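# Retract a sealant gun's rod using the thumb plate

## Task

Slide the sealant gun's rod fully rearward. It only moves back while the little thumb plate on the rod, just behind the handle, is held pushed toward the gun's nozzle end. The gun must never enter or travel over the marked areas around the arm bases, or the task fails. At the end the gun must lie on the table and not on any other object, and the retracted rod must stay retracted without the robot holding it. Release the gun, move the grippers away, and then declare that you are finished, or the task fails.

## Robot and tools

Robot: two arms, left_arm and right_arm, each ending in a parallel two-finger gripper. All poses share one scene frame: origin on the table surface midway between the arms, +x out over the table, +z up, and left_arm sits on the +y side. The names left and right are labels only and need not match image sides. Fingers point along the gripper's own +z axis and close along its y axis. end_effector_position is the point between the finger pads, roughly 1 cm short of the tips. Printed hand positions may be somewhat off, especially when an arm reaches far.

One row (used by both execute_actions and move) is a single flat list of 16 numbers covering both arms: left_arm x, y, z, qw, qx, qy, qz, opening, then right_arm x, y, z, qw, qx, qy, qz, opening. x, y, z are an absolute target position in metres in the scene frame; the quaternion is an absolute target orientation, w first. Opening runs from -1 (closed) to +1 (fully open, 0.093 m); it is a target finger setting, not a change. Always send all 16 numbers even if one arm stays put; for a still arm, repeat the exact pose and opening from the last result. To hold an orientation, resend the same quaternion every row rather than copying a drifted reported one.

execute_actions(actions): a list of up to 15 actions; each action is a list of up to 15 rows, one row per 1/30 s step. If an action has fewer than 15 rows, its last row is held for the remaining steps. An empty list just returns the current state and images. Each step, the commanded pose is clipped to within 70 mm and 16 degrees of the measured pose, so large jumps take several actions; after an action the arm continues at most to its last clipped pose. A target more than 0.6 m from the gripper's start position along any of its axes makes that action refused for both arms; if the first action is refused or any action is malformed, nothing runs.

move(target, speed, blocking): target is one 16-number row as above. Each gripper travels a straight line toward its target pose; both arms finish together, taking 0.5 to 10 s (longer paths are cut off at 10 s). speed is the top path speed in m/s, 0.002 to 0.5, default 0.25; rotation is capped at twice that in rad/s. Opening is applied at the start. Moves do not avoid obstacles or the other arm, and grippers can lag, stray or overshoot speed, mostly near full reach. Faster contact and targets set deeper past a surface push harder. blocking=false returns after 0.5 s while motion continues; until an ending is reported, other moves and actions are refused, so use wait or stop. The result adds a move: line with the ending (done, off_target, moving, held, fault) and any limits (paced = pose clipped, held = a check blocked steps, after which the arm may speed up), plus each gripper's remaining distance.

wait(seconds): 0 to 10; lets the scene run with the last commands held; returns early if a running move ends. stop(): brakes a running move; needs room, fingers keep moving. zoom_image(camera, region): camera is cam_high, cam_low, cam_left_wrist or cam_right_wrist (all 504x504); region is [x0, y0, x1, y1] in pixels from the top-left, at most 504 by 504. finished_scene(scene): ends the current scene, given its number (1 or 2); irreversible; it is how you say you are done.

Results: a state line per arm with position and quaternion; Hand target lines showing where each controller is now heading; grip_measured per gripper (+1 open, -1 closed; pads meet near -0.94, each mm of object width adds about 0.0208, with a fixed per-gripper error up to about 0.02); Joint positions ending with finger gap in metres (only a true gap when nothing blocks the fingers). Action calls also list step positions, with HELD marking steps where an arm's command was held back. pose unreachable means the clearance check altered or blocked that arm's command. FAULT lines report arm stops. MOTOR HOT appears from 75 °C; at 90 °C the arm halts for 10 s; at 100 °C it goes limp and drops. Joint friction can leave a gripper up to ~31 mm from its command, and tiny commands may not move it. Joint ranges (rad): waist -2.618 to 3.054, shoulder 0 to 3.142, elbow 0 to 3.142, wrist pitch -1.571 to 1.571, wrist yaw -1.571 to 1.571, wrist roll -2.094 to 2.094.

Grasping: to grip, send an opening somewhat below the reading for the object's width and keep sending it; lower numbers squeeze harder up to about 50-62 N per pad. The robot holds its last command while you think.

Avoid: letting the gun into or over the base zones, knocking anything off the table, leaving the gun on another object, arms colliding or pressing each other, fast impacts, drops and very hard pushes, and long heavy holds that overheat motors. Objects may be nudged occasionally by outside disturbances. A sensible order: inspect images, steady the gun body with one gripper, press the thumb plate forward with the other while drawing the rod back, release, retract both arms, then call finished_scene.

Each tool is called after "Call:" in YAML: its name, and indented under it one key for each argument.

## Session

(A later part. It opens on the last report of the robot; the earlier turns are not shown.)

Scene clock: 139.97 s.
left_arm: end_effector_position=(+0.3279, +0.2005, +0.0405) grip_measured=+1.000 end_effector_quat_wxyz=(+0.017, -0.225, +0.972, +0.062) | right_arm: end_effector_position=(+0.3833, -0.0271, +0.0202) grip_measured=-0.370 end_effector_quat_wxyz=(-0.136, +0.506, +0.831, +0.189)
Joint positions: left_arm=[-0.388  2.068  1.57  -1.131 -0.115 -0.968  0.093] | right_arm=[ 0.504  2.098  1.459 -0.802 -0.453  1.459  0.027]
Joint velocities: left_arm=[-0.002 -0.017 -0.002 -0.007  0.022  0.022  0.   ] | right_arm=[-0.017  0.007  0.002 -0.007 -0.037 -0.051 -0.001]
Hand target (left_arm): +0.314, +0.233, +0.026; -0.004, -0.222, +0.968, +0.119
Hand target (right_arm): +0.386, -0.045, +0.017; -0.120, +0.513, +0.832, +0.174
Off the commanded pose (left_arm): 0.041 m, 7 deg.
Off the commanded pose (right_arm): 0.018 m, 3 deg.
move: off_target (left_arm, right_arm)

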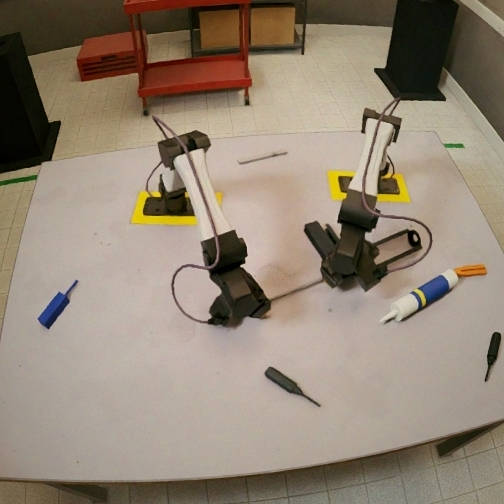

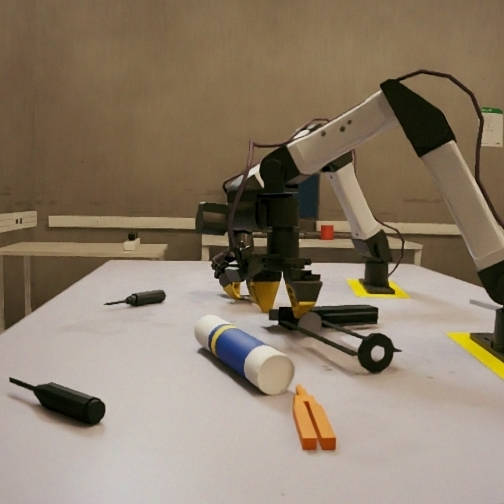

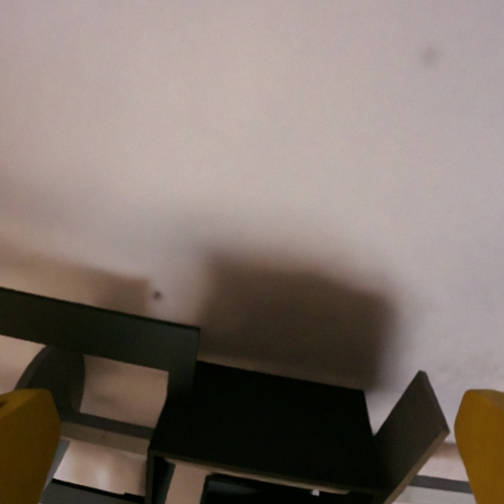

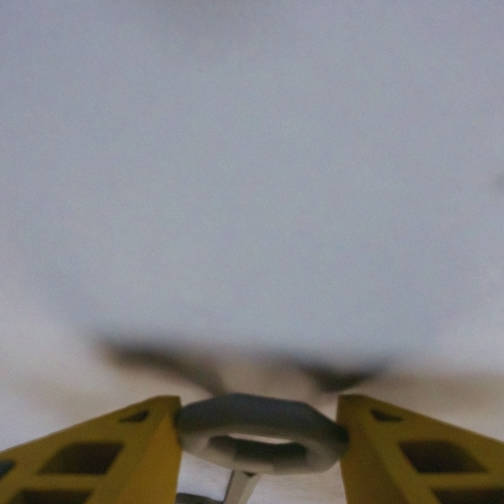

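Call:
move:
  target: [0.328,0.195,0.07,-0.011,-0.12,0.989,0.086,0.5,0.383,-0.027,0.017,-0.12,0.513,0.831,0.175,-0.7]
  speed: 0.07

Call:
move:
  target: [0.322,0.198,0.034,-0.011,-0.12,0.989,0.086,0.5,0.383,-0.027,0.017,-0.12,0.513,0.831,0.175,-0.7]
  speed: 0.04

Scene clock: 146.90 s.
left_arm: end_effector_position=(+0.3252, +0.1979, +0.0692) grip_measured=+0.502 end_effector_quat_wxyz=(-0.013, -0.127, +0.988, +0.082) | right_arm: end_effector_position=(+0.3827, -0.0268, +0.0191) grip_measured=-0.370 end_effector_quat_wxyz=(-0.131, +0.508, +0.832, +0.183)
Joint positions: left_arm=[-0.397  2.1    1.73  -1.321 -0.115 -0.782  0.069] | right_arm=[ 0.511  2.098  1.459 -0.802 -0.436  1.467  0.027]
Joint velocities: left_arm=[ 0.022 -0.007 -0.002 -0.007  0.051  0.007  0.001] | right_arm=[-0.007  0.002  0.007  0.022  0.022 -0.007 -0.   ]
Hand target (left_arm): +0.328, +0.195, +0.070; -0.010, -0.120, +0.989, +0.086
Hand target (right_arm): +0.383, -0.027, +0.017; -0.120, +0.513, +0.831, +0.175
Off the commanded pose (left_arm): 0.004 m, 1 deg.
Off the commanded pose (right_arm): 0.002 m, 2 deg.
move: done

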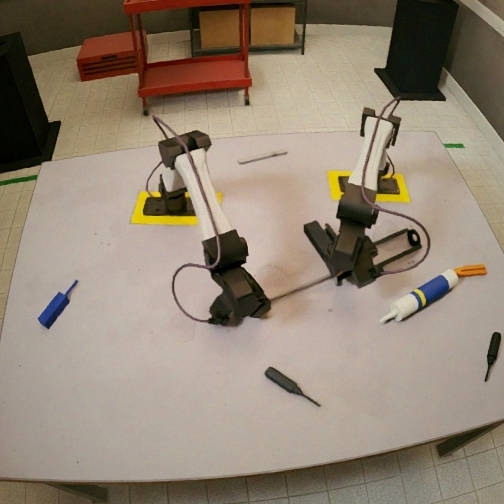

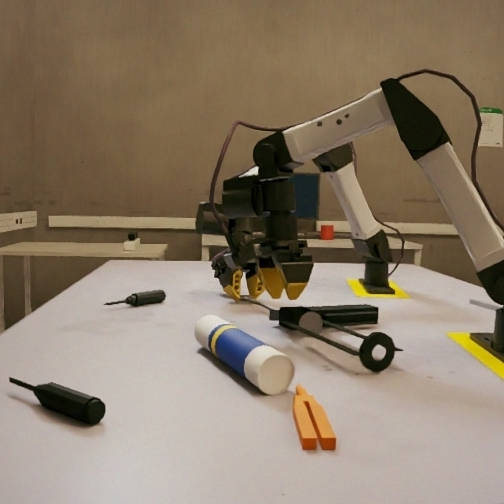

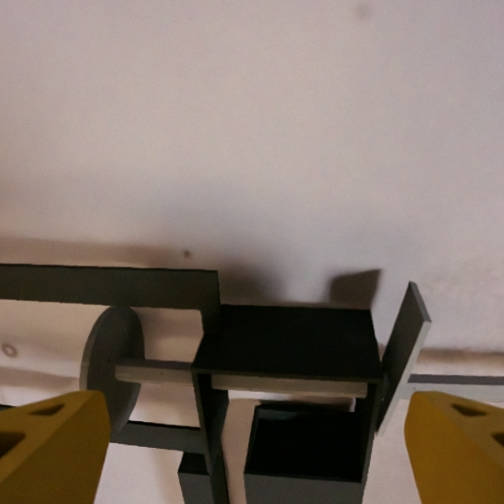

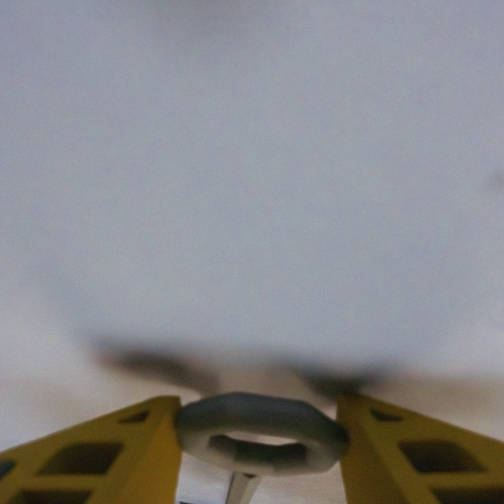

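Scene clock: 148.00 s.
left_arm: end_effector_position=(+0.3263, +0.1973, +0.0481) grip_measured=+0.502 end_effector_quat_wxyz=(-0.005, -0.127, +0.989, +0.076) | right_arm: end_effector_position=(+0.3828, -0.0267, +0.0190) grip_measured=-0.370 end_effector_quat_wxyz=(-0.131, +0.508, +0.832, +0.183)
Joint positions: left_arm=[-0.397  2.1    1.647 -1.218 -0.115 -0.78   0.069] | right_arm=[ 0.511  2.098  1.459 -0.802 -0.436  1.468  0.027]
Joint velocities: left_arm=[-0.002 -0.007 -0.007  0.007  0.125  0.022 -0.002] | right_arm=[ 0.012  0.002 -0.007  0.007  0.022  0.081  0.   ]
Hand target (left_arm): +0.322, +0.198, +0.034; -0.011, -0.120, +0.989, +0.086
Hand target (right_arm): +0.383, -0.027, +0.017; -0.120, +0.513, +0.831, +0.175
Off the commanded pose (left_arm): 0.015 m, 2 deg.
Off the commanded pose (right_arm): 0.002 m, 2 deg.
move: off_target (left_arm)

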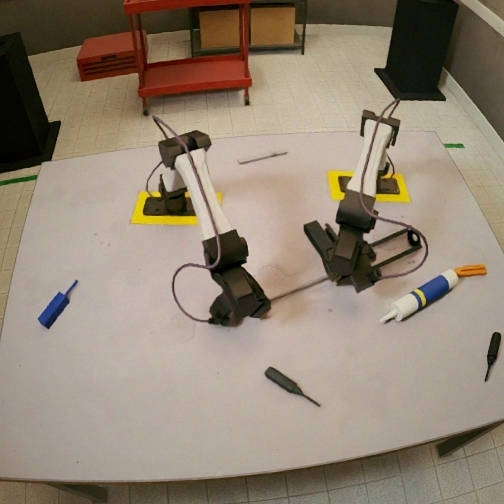

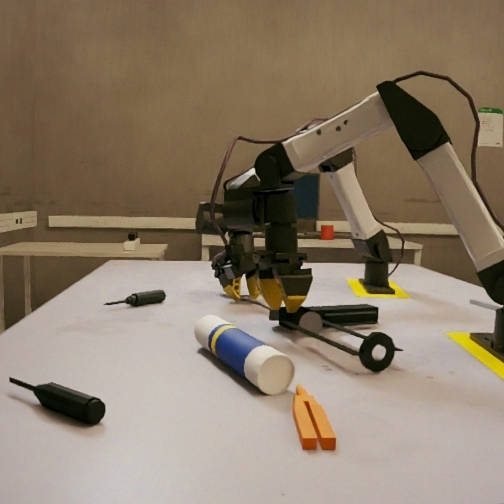

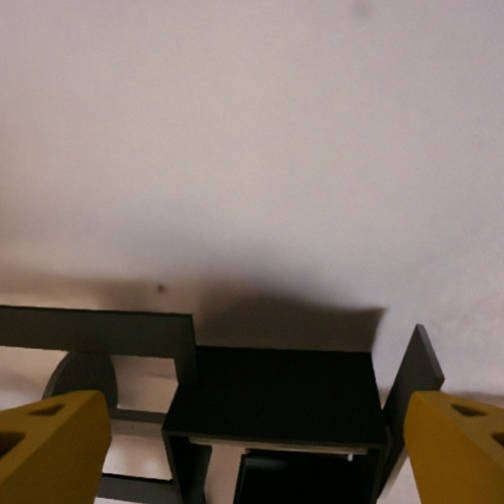

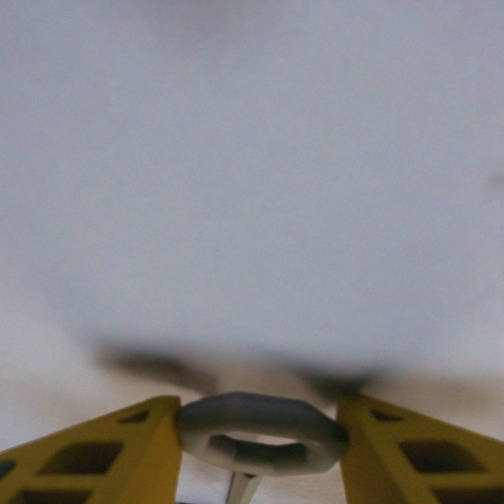

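Call:
move:
  target: [0.326,0.198,0.05,-0.011,-0.12,0.989,0.086,0.72,0.383,-0.027,0.017,-0.12,0.513,0.831,0.175,-0.7]

Call:
move:
  target: [0.323,0.2,0.032,-0.011,-0.12,0.989,0.086,0.72,0.383,-0.027,0.017,-0.12,0.513,0.831,0.175,-0.7]
  speed: 0.03

Call:
move:
  target: [0.323,0.2,0.032,-0.011,-0.12,0.989,0.086,-0.1,0.383,-0.027,0.017,-0.12,0.513,0.831,0.175,-0.7]

Call:
move:
  target: [0.323,0.205,0.036,-0.011,-0.12,0.989,0.086,-0.1,0.388,-0.052,0.017,-0.12,0.513,0.831,0.175,-0.7]
  speed: 0.03

Scene clock: 153.97 s.
left_arm: end_effector_position=(+0.3249, +0.2014, +0.0498) grip_measured=+0.718 end_effector_quat_wxyz=(-0.006, -0.127, +0.988, +0.084) | right_arm: end_effector_position=(+0.3828, -0.0268, +0.0190) grip_measured=-0.370 end_effector_quat_wxyz=(-0.130, +0.508, +0.832, +0.183)
Joint positions: left_arm=[-0.395  2.097  1.647 -1.232 -0.127 -0.78   0.08 ] | right_arm=[ 0.511  2.098  1.459 -0.802 -0.435  1.468  0.027]
Joint velocities: left_arm=[-0.027 -0.002 -0.022 -0.095  0.037 -0.051  0.001] | right_arm=[ 0.012 -0.022  0.007 -0.066 -0.022 -0.037 -0.001]
Hand target (left_arm): +0.326, +0.198, +0.050; -0.011, -0.120, +0.989, +0.086
Hand target (right_arm): +0.383, -0.027, +0.017; -0.120, +0.513, +0.832, +0.175
Off the commanded pose (left_arm): 0.004 m, 1 deg.
Off the commanded pose (right_arm): 0.002 m, 2 deg.
move: done

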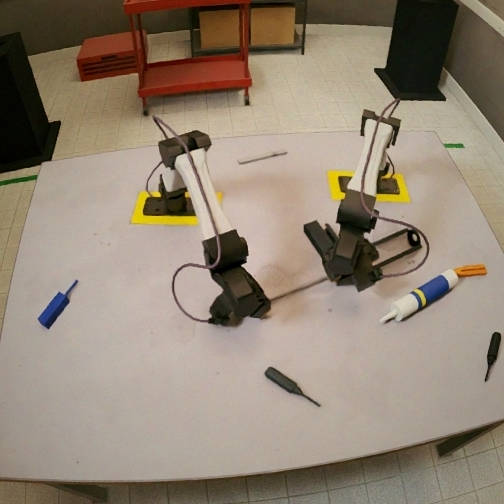

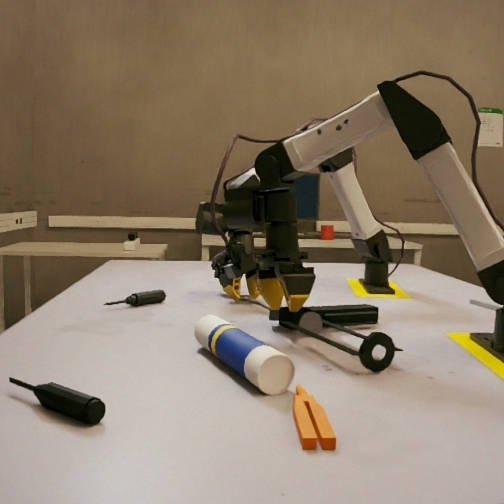

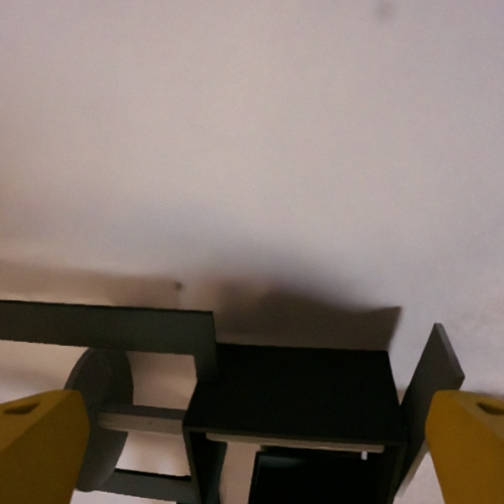

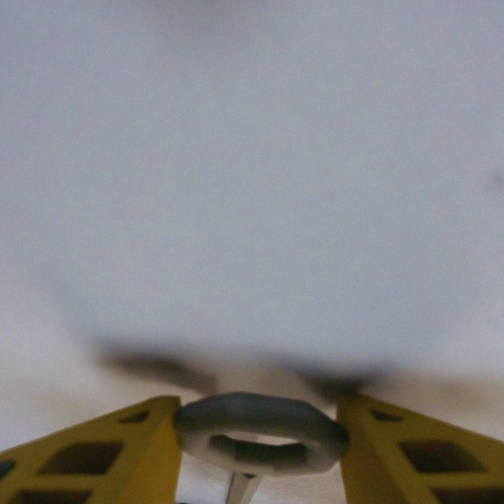

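Scene clock: 154.80 s.
left_arm: end_effector_position=(+0.3256, +0.2011, +0.0497) grip_measured=+0.718 end_effector_quat_wxyz=(-0.005, -0.124, +0.989, +0.083) | right_arm: end_effector_position=(+0.3828, -0.0268, +0.0190) grip_measured=-0.370 end_effector_quat_wxyz=(-0.130, +0.508, +0.832, +0.183)
Joint positions: left_arm=[-0.395  2.097  1.647 -1.229 -0.127 -0.775  0.08 ] | right_arm=[ 0.511  2.098  1.459 -0.802 -0.435  1.468  0.027]
Joint velocities: left_arm=[-0.012 -0.007 -0.002 -0.051 -0.007 -0.051  0.001] | right_arm=[-0.002 -0.022 -0.002  0.037  0.037  0.022  0.   ]
Hand target (left_arm): +0.323, +0.200, +0.033; -0.011, -0.120, +0.989, +0.086
Hand target (right_arm): +0.383, -0.027, +0.017; -0.120, +0.513, +0.832, +0.175
Off the commanded pose (left_arm): 0.018 m, 1 deg.
Off the commanded pose (right_arm): 0.002 m, 2 deg.
move: off_target (left_arm)

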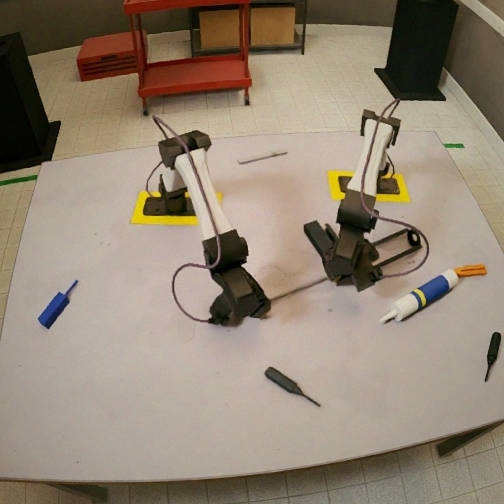

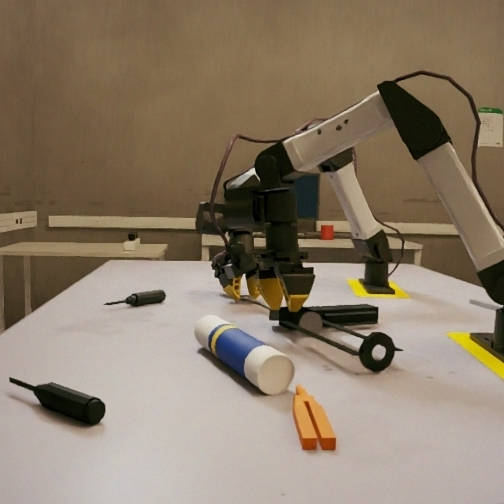

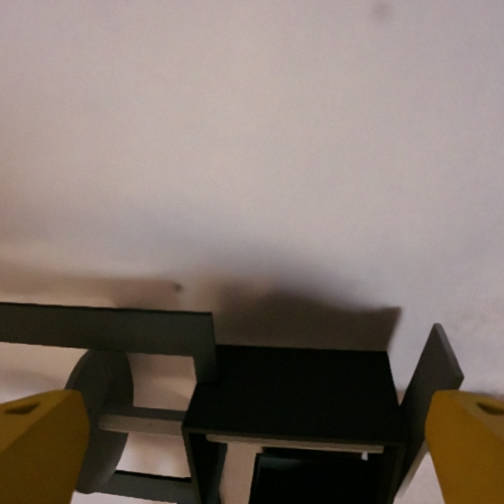

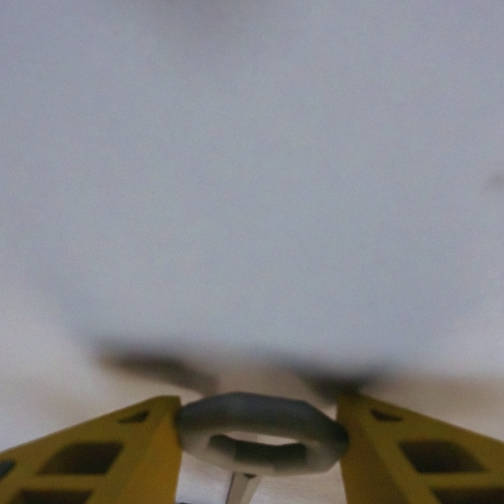

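Scene clock: 155.50 s.
left_arm: end_effector_position=(+0.3306, +0.1922, +0.0483) grip_measured=-0.098 end_effector_quat_wxyz=(+0.004, -0.124, +0.990, +0.065) | right_arm: end_effector_position=(+0.3821, -0.0237, +0.0197) grip_measured=-0.370 end_effector_quat_wxyz=(-0.134, +0.507, +0.831, +0.186)
Joint positions: left_arm=[-0.401  2.098  1.647 -1.193 -0.109 -0.775  0.04 ] | right_arm=[ 0.516  2.098  1.459 -0.799 -0.444  1.473  0.027]
Joint velocities: left_arm=[ 0.007  0.017 -0.027 -0.037  0.037 -0.022  0.   ] | right_arm=[ 0.002  0.007 -0.002 -0.022 -0.007  0.037 -0.   ]
Hand target (left_arm): +0.323, +0.200, +0.033; -0.011, -0.120, +0.989, +0.086
Hand target (right_arm): +0.383, -0.027, +0.017; -0.120, +0.513, +0.832, +0.175
Off the commanded pose (left_arm): 0.020 m, 3 deg.
Off the commanded pose (right_arm): 0.004 m, 2 deg.
move: off_target (left_arm)

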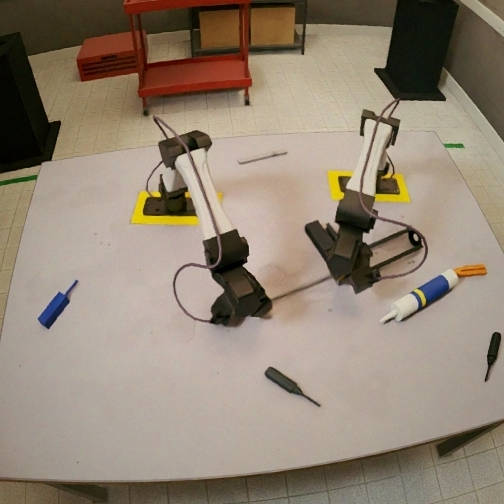

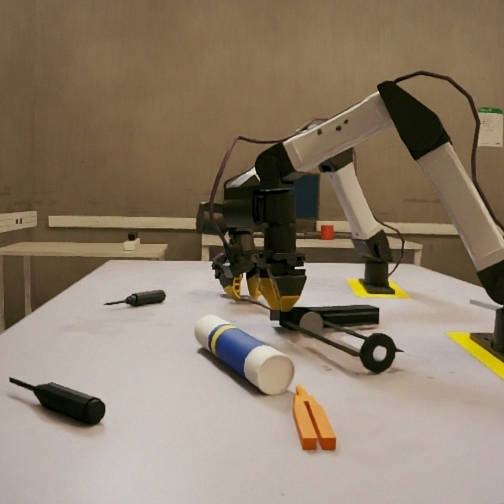

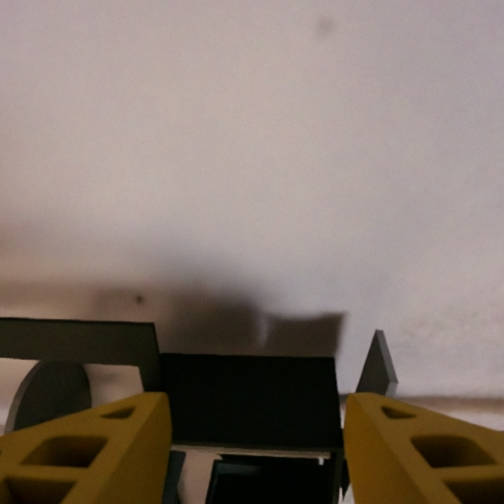

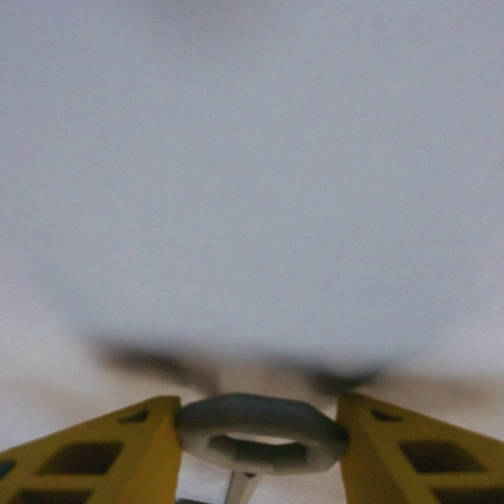

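Scene clock: 156.70 s.
left_arm: end_effector_position=(+0.3346, +0.1851, +0.0475) grip_measured=-0.098 end_effector_quat_wxyz=(+0.008, -0.120, +0.992, +0.047) | right_arm: end_effector_position=(+0.3855, -0.0332, +0.0203) grip_measured=-0.370 end_effector_quat_wxyz=(-0.135, +0.507, +0.830, +0.190)
Joint positions: left_arm=[-0.401  2.098  1.647 -1.164 -0.084 -0.766  0.04 ] | right_arm=[ 0.487  2.098  1.459 -0.807 -0.456  1.444  0.027]
Joint velocities: left_arm=[-0.032 -0.012 -0.002 -0.007 -0.037  0.037 -0.002] | right_arm=[ 0.002 -0.022 -0.012 -0.037 -0.022 -0.037 -0.001]
Hand target (left_arm): +0.323, +0.204, +0.037; -0.011, -0.119, +0.989, +0.086
Hand target (right_arm): +0.388, -0.052, +0.017; -0.120, +0.513, +0.832, +0.174
Off the commanded pose (left_arm): 0.026 m, 5 deg.
Off the commanded pose (right_arm): 0.019 m, 3 deg.
move: off_target (left_arm, right_arm)

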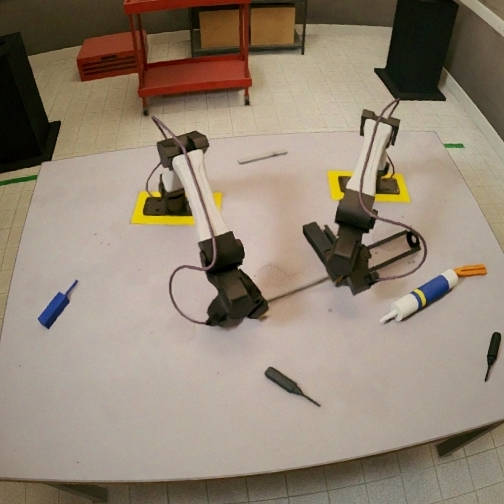

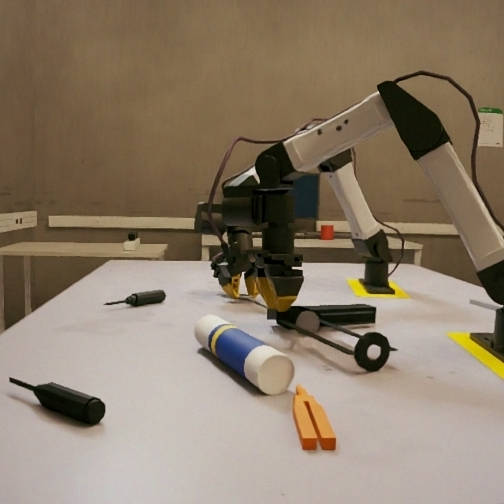

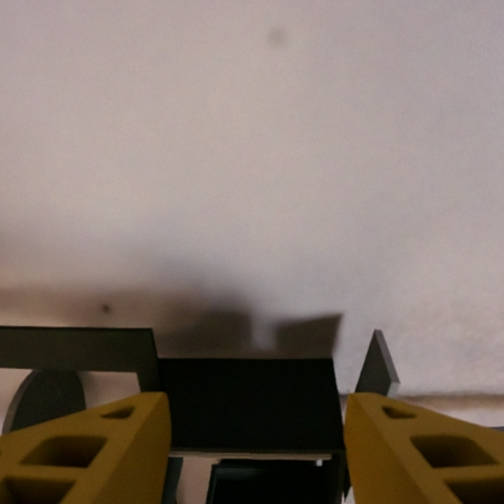

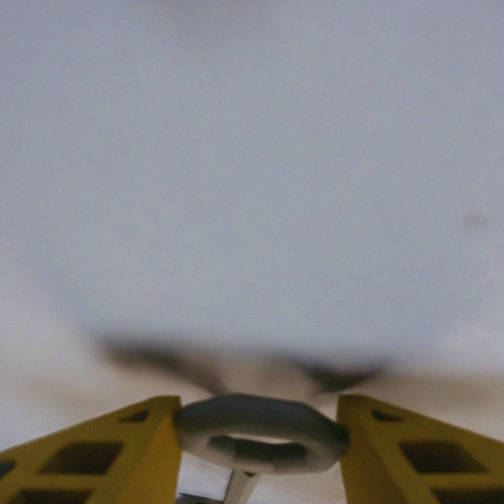

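Call:
move:
  target: [0.335,0.18,0.085,0,-0.12,0.993,0,-0.1,0.385,-0.034,0.017,-0.12,0.513,0.831,0.175,-0.7]
  speed: 0.08

Call:
move:
  target: [0.351,0.125,0.07,0,-0.12,0.993,0,-1,0.385,-0.034,0.017,-0.12,0.513,0.831,0.175,-0.7]
  speed: 0.08

Call:
move:
  target: [0.346,0.125,0.024,0,-0.12,0.993,0,-1,0.385,-0.034,0.017,-0.12,0.513,0.831,0.175,-0.7]
  speed: 0.05

Scene clock: 163.03 s.
left_arm: end_effector_position=(+0.3309, +0.1811, +0.0764) grip_measured=-0.098 end_effector_quat_wxyz=(-0.005, -0.119, +0.993, +0.010) | right_arm: end_effector_position=(+0.3851, -0.0328, +0.0192) grip_measured=-0.370 end_effector_quat_wxyz=(-0.131, +0.510, +0.830, +0.185)
Joint positions: left_arm=[-0.382  2.051  1.696 -1.235 -0.01  -0.744  0.04 ] | right_arm=[ 0.494  2.098  1.459 -0.807 -0.44   1.455  0.027]
Joint velocities: left_arm=[-0.007 -0.007 -0.007 -0.022  0.066 -0.037  0.001] | right_arm=[ 0.007  0.002 -0.007 -0.022 -0.007  0.022 -0.001]
Hand target (left_arm): +0.335, +0.180, +0.085; -0.000, -0.120, +0.993, +0.000
Hand target (right_arm): +0.385, -0.034, +0.017; -0.120, +0.513, +0.832, +0.175
Off the commanded pose (left_arm): 0.010 m, 1 deg.
Off the commanded pose (right_arm): 0.002 m, 2 deg.
move: done

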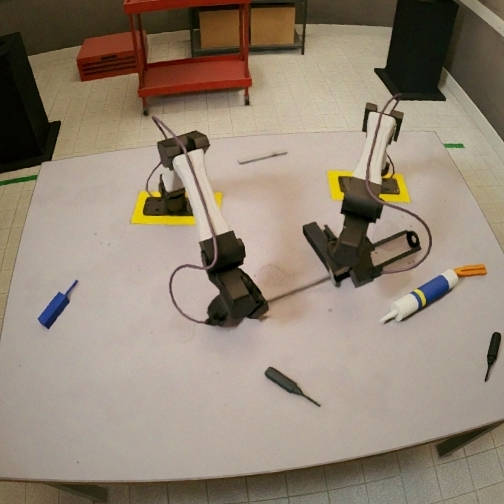

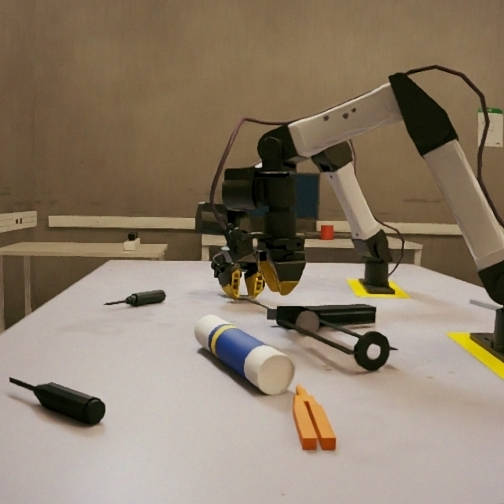

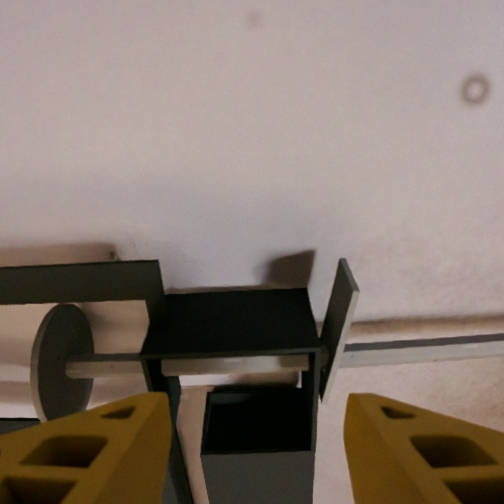

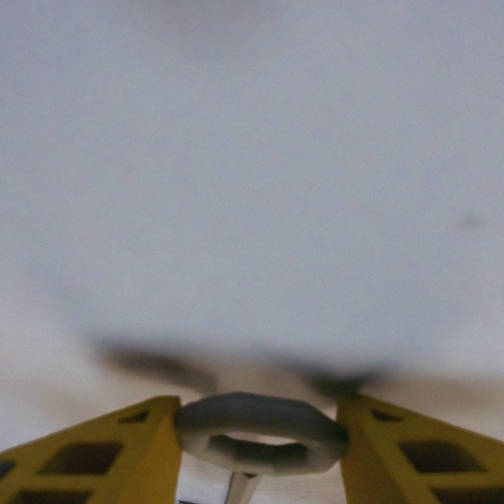

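Scene clock: 164.20 s.
left_arm: end_effector_position=(+0.3499, +0.1291, +0.0699) grip_measured=-0.972 end_effector_quat_wxyz=(+0.004, -0.119, +0.993, +0.002) | right_arm: end_effector_position=(+0.3851, -0.0328, +0.0192) grip_measured=-0.370 end_effector_quat_wxyz=(-0.131, +0.510, +0.830, +0.185)
Joint positions: left_arm=[-0.466  2.215  1.925 -1.279 -0.008 -0.827  0.   ] | right_arm=[ 0.494  2.098  1.459 -0.807 -0.44   1.455  0.027]
Joint velocities: left_arm=[-0.007  0.012 -0.012 -0.081  0.051 -0.007  0.   ] | right_arm=[ 0.002 -0.002 -0.002  0.007 -0.007 -0.051  0.   ]
Hand target (left_arm): +0.350, +0.125, +0.071; +0.000, -0.120, +0.993, -0.001
Hand target (right_arm): +0.385, -0.034, +0.017; -0.120, +0.513, +0.832, +0.175
Off the commanded pose (left_arm): 0.004 m, 1 deg.
Off the commanded pose (right_arm): 0.002 m, 2 deg.
move: done

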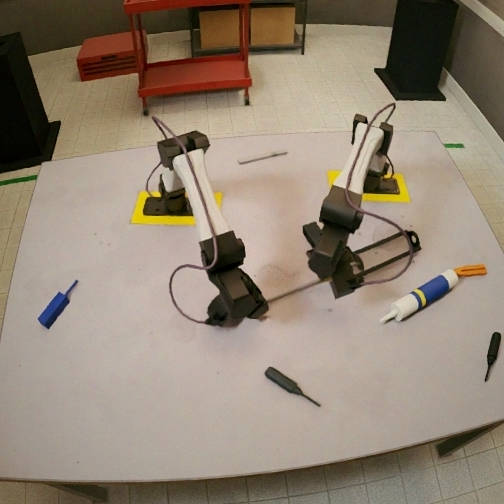

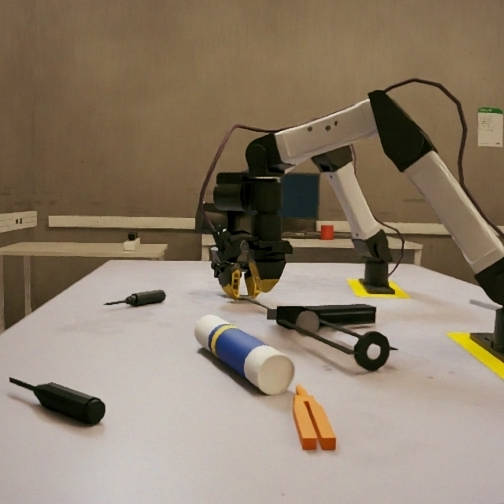

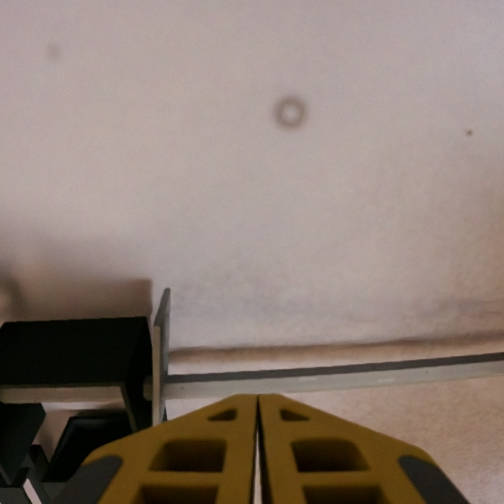

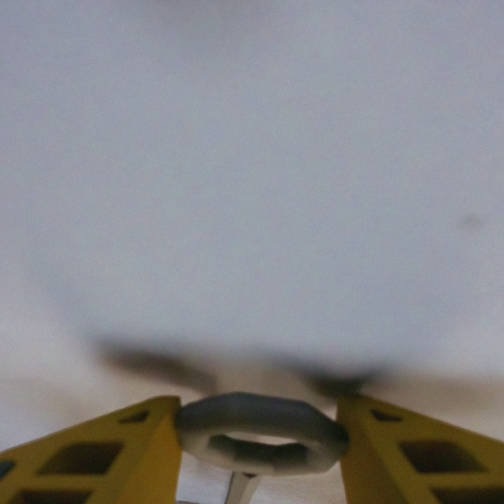

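Scene clock: 165.53 s.
left_arm: end_effector_position=(+0.3539, +0.1263, +0.0363) grip_measured=-0.972 end_effector_quat_wxyz=(+0.013, -0.122, +0.992, -0.006) | right_arm: end_effector_position=(+0.3851, -0.0328, +0.0192) grip_measured=-0.370 end_effector_quat_wxyz=(-0.131, +0.510, +0.830, +0.185)
Joint positions: left_arm=[-0.466  2.227  1.811 -1.128 -0.008 -0.833  0.   ] | right_arm=[ 0.494  2.098  1.459 -0.807 -0.44   1.455  0.027]
Joint velocities: left_arm=[-0.007  0.007  0.007  0.022 -0.051  0.022  0.   ] | right_arm=[ 0.012 -0.032 -0.022 -0.022 -0.007 -0.081 -0.   ]
Hand target (left_arm): +0.346, +0.125, +0.024; -0.000, -0.120, +0.993, +0.000
Hand target (right_arm): +0.385, -0.034, +0.017; -0.120, +0.513, +0.832, +0.175
Off the commanded pose (left_arm): 0.015 m, 2 deg.
Off the commanded pose (right_arm): 0.002 m, 2 deg.
move: off_target (left_arm)

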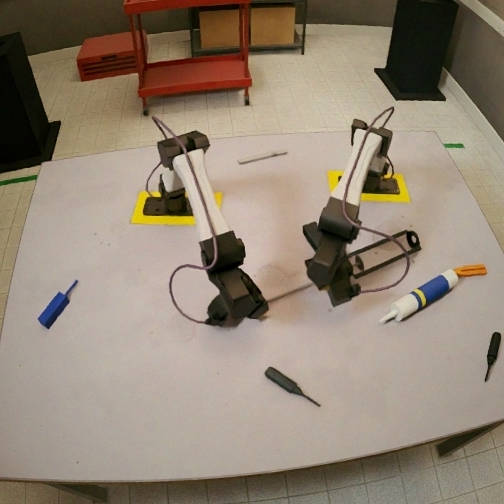

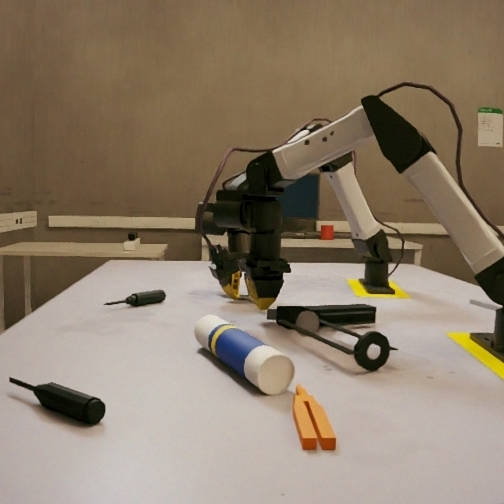

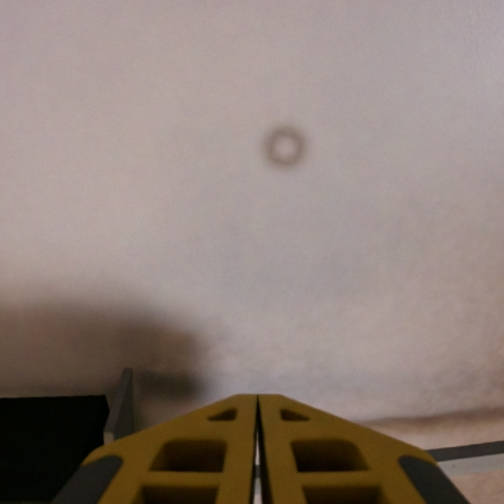

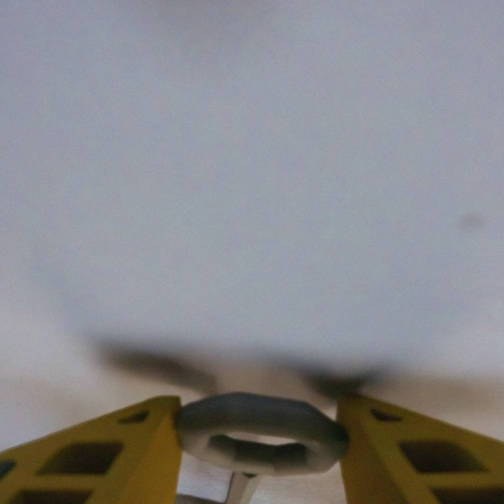

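Call:
move:
  target: [0.35,0.13,0.022,-0.019,-0.119,0.981,0.155,-1,0.385,-0.034,0.017,-0.12,0.513,0.831,0.175,-0.7]
  speed: 0.05

Call:
move:
  target: [0.334,0.195,0.018,-0.019,-0.119,0.981,0.155,-1,0.39,-0.06,0.012,-0.12,0.513,0.831,0.175,-0.7]
  speed: 0.03

Scene clock: 172.23 s.
left_arm: end_effector_position=(+0.3494, +0.1328, +0.0228) grip_measured=-0.972 end_effector_quat_wxyz=(-0.021, -0.120, +0.981, +0.151) | right_arm: end_effector_position=(+0.3851, -0.0328, +0.0192) grip_measured=-0.370 end_effector_quat_wxyz=(-0.131, +0.510, +0.830, +0.185)
Joint positions: left_arm=[-0.529  2.514  2.221 -1.522 -0.186 -0.918  0.   ] | right_arm=[ 0.494  2.098  1.459 -0.807 -0.44   1.455  0.027]
Joint velocities: left_arm=[-0.022 -0.002 -0.027 -0.066  0.022  0.022  0.   ] | right_arm=[ 0.007 -0.012 -0.017  0.037  0.037 -0.022  0.001]
Hand target (left_arm): +0.351, +0.130, +0.023; -0.017, -0.118, +0.981, +0.155
Hand target (right_arm): +0.385, -0.034, +0.017; -0.120, +0.513, +0.832, +0.175
Off the commanded pose (left_arm): 0.003 m, 0 deg.
Off the commanded pose (right_arm): 0.002 m, 2 deg.
move: done

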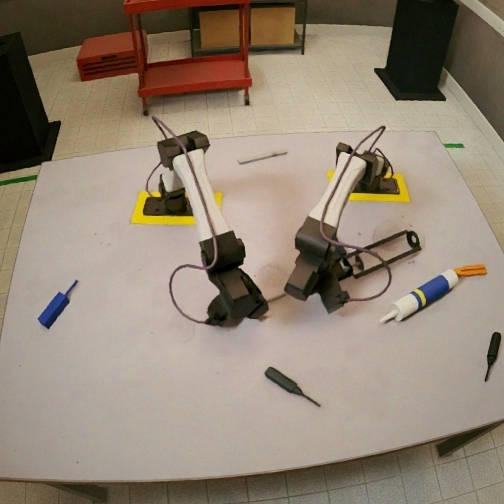

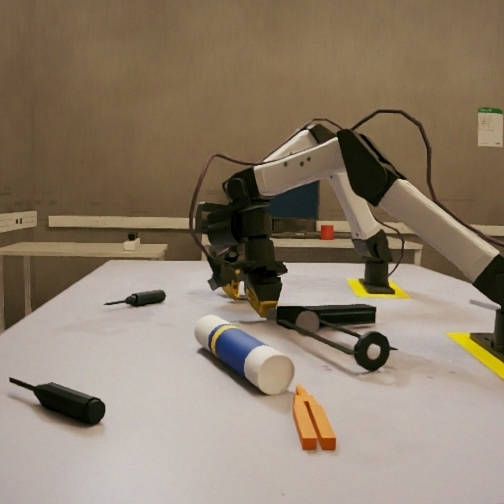

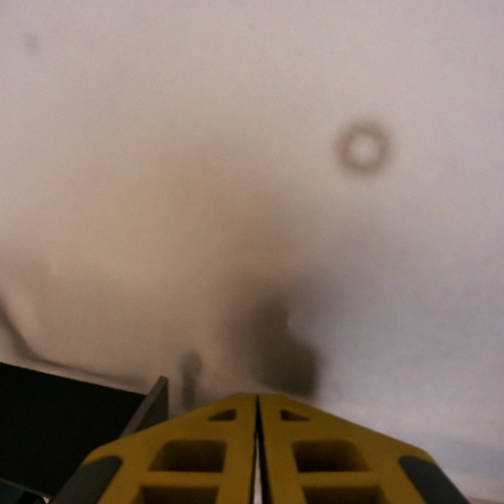

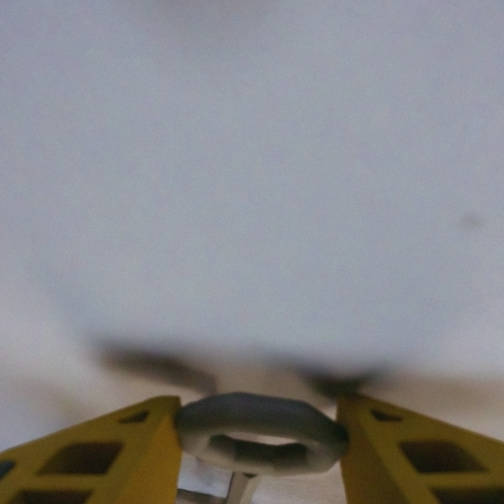

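Scene clock: 174.67 s.
left_arm: end_effector_position=(+0.3399, +0.1628, +0.0260) grip_measured=-0.972 end_effector_quat_wxyz=(-0.010, -0.116, +0.988, +0.103) | right_arm: end_effector_position=(+0.3879, -0.0376, +0.0212) grip_measured=-0.370 end_effector_quat_wxyz=(-0.136, +0.505, +0.830, +0.196)
Joint positions: left_arm=[-0.466  2.283  1.846 -1.284 -0.143 -0.832  0.   ] | right_arm=[ 0.471  2.098  1.459 -0.808 -0.467  1.425  0.027]
Joint velocities: left_arm=[-0.002 -0.002 -0.012  0.007 -0.051  0.11   0.   ] | right_arm=[-0.007  0.002 -0.007 -0.022  0.037 -0.007 -0.   ]
Hand target (left_arm): +0.334, +0.194, +0.019; -0.021, -0.118, +0.981, +0.154
Hand target (right_arm): +0.390, -0.060, +0.012; -0.121, +0.513, +0.832, +0.174
Off the commanded pose (left_arm): 0.034 m, 6 deg.
Off the commanded pose (right_arm): 0.024 m, 3 deg.
move: off_target (left_arm, right_arm)

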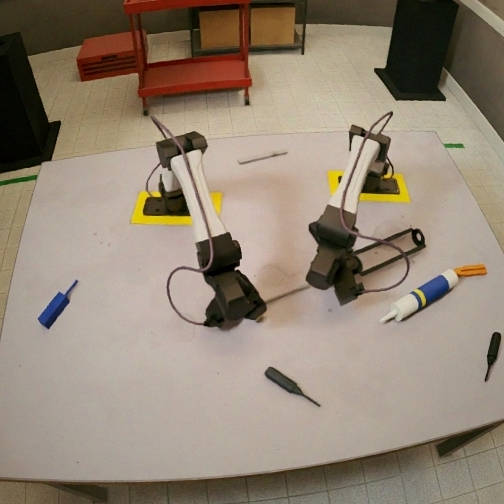

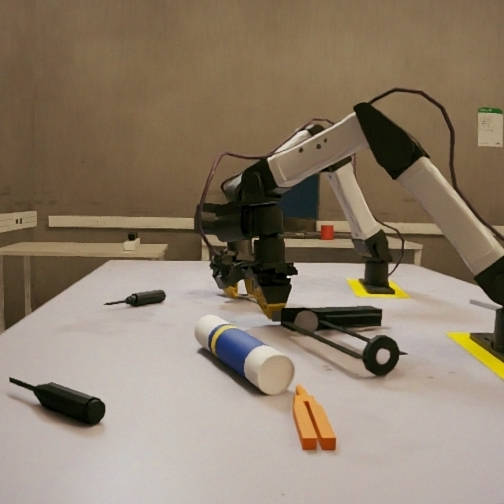

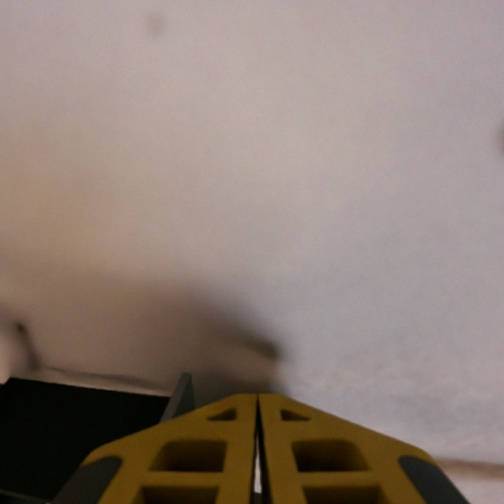

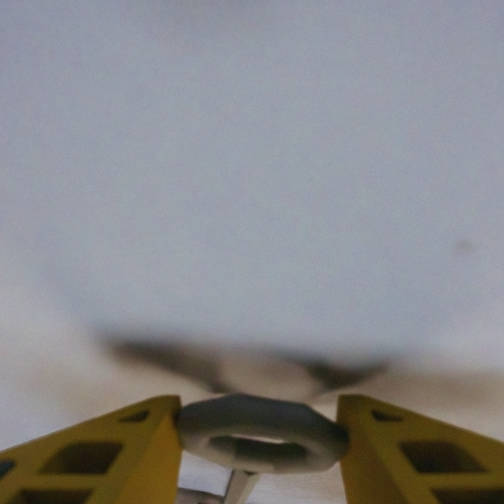

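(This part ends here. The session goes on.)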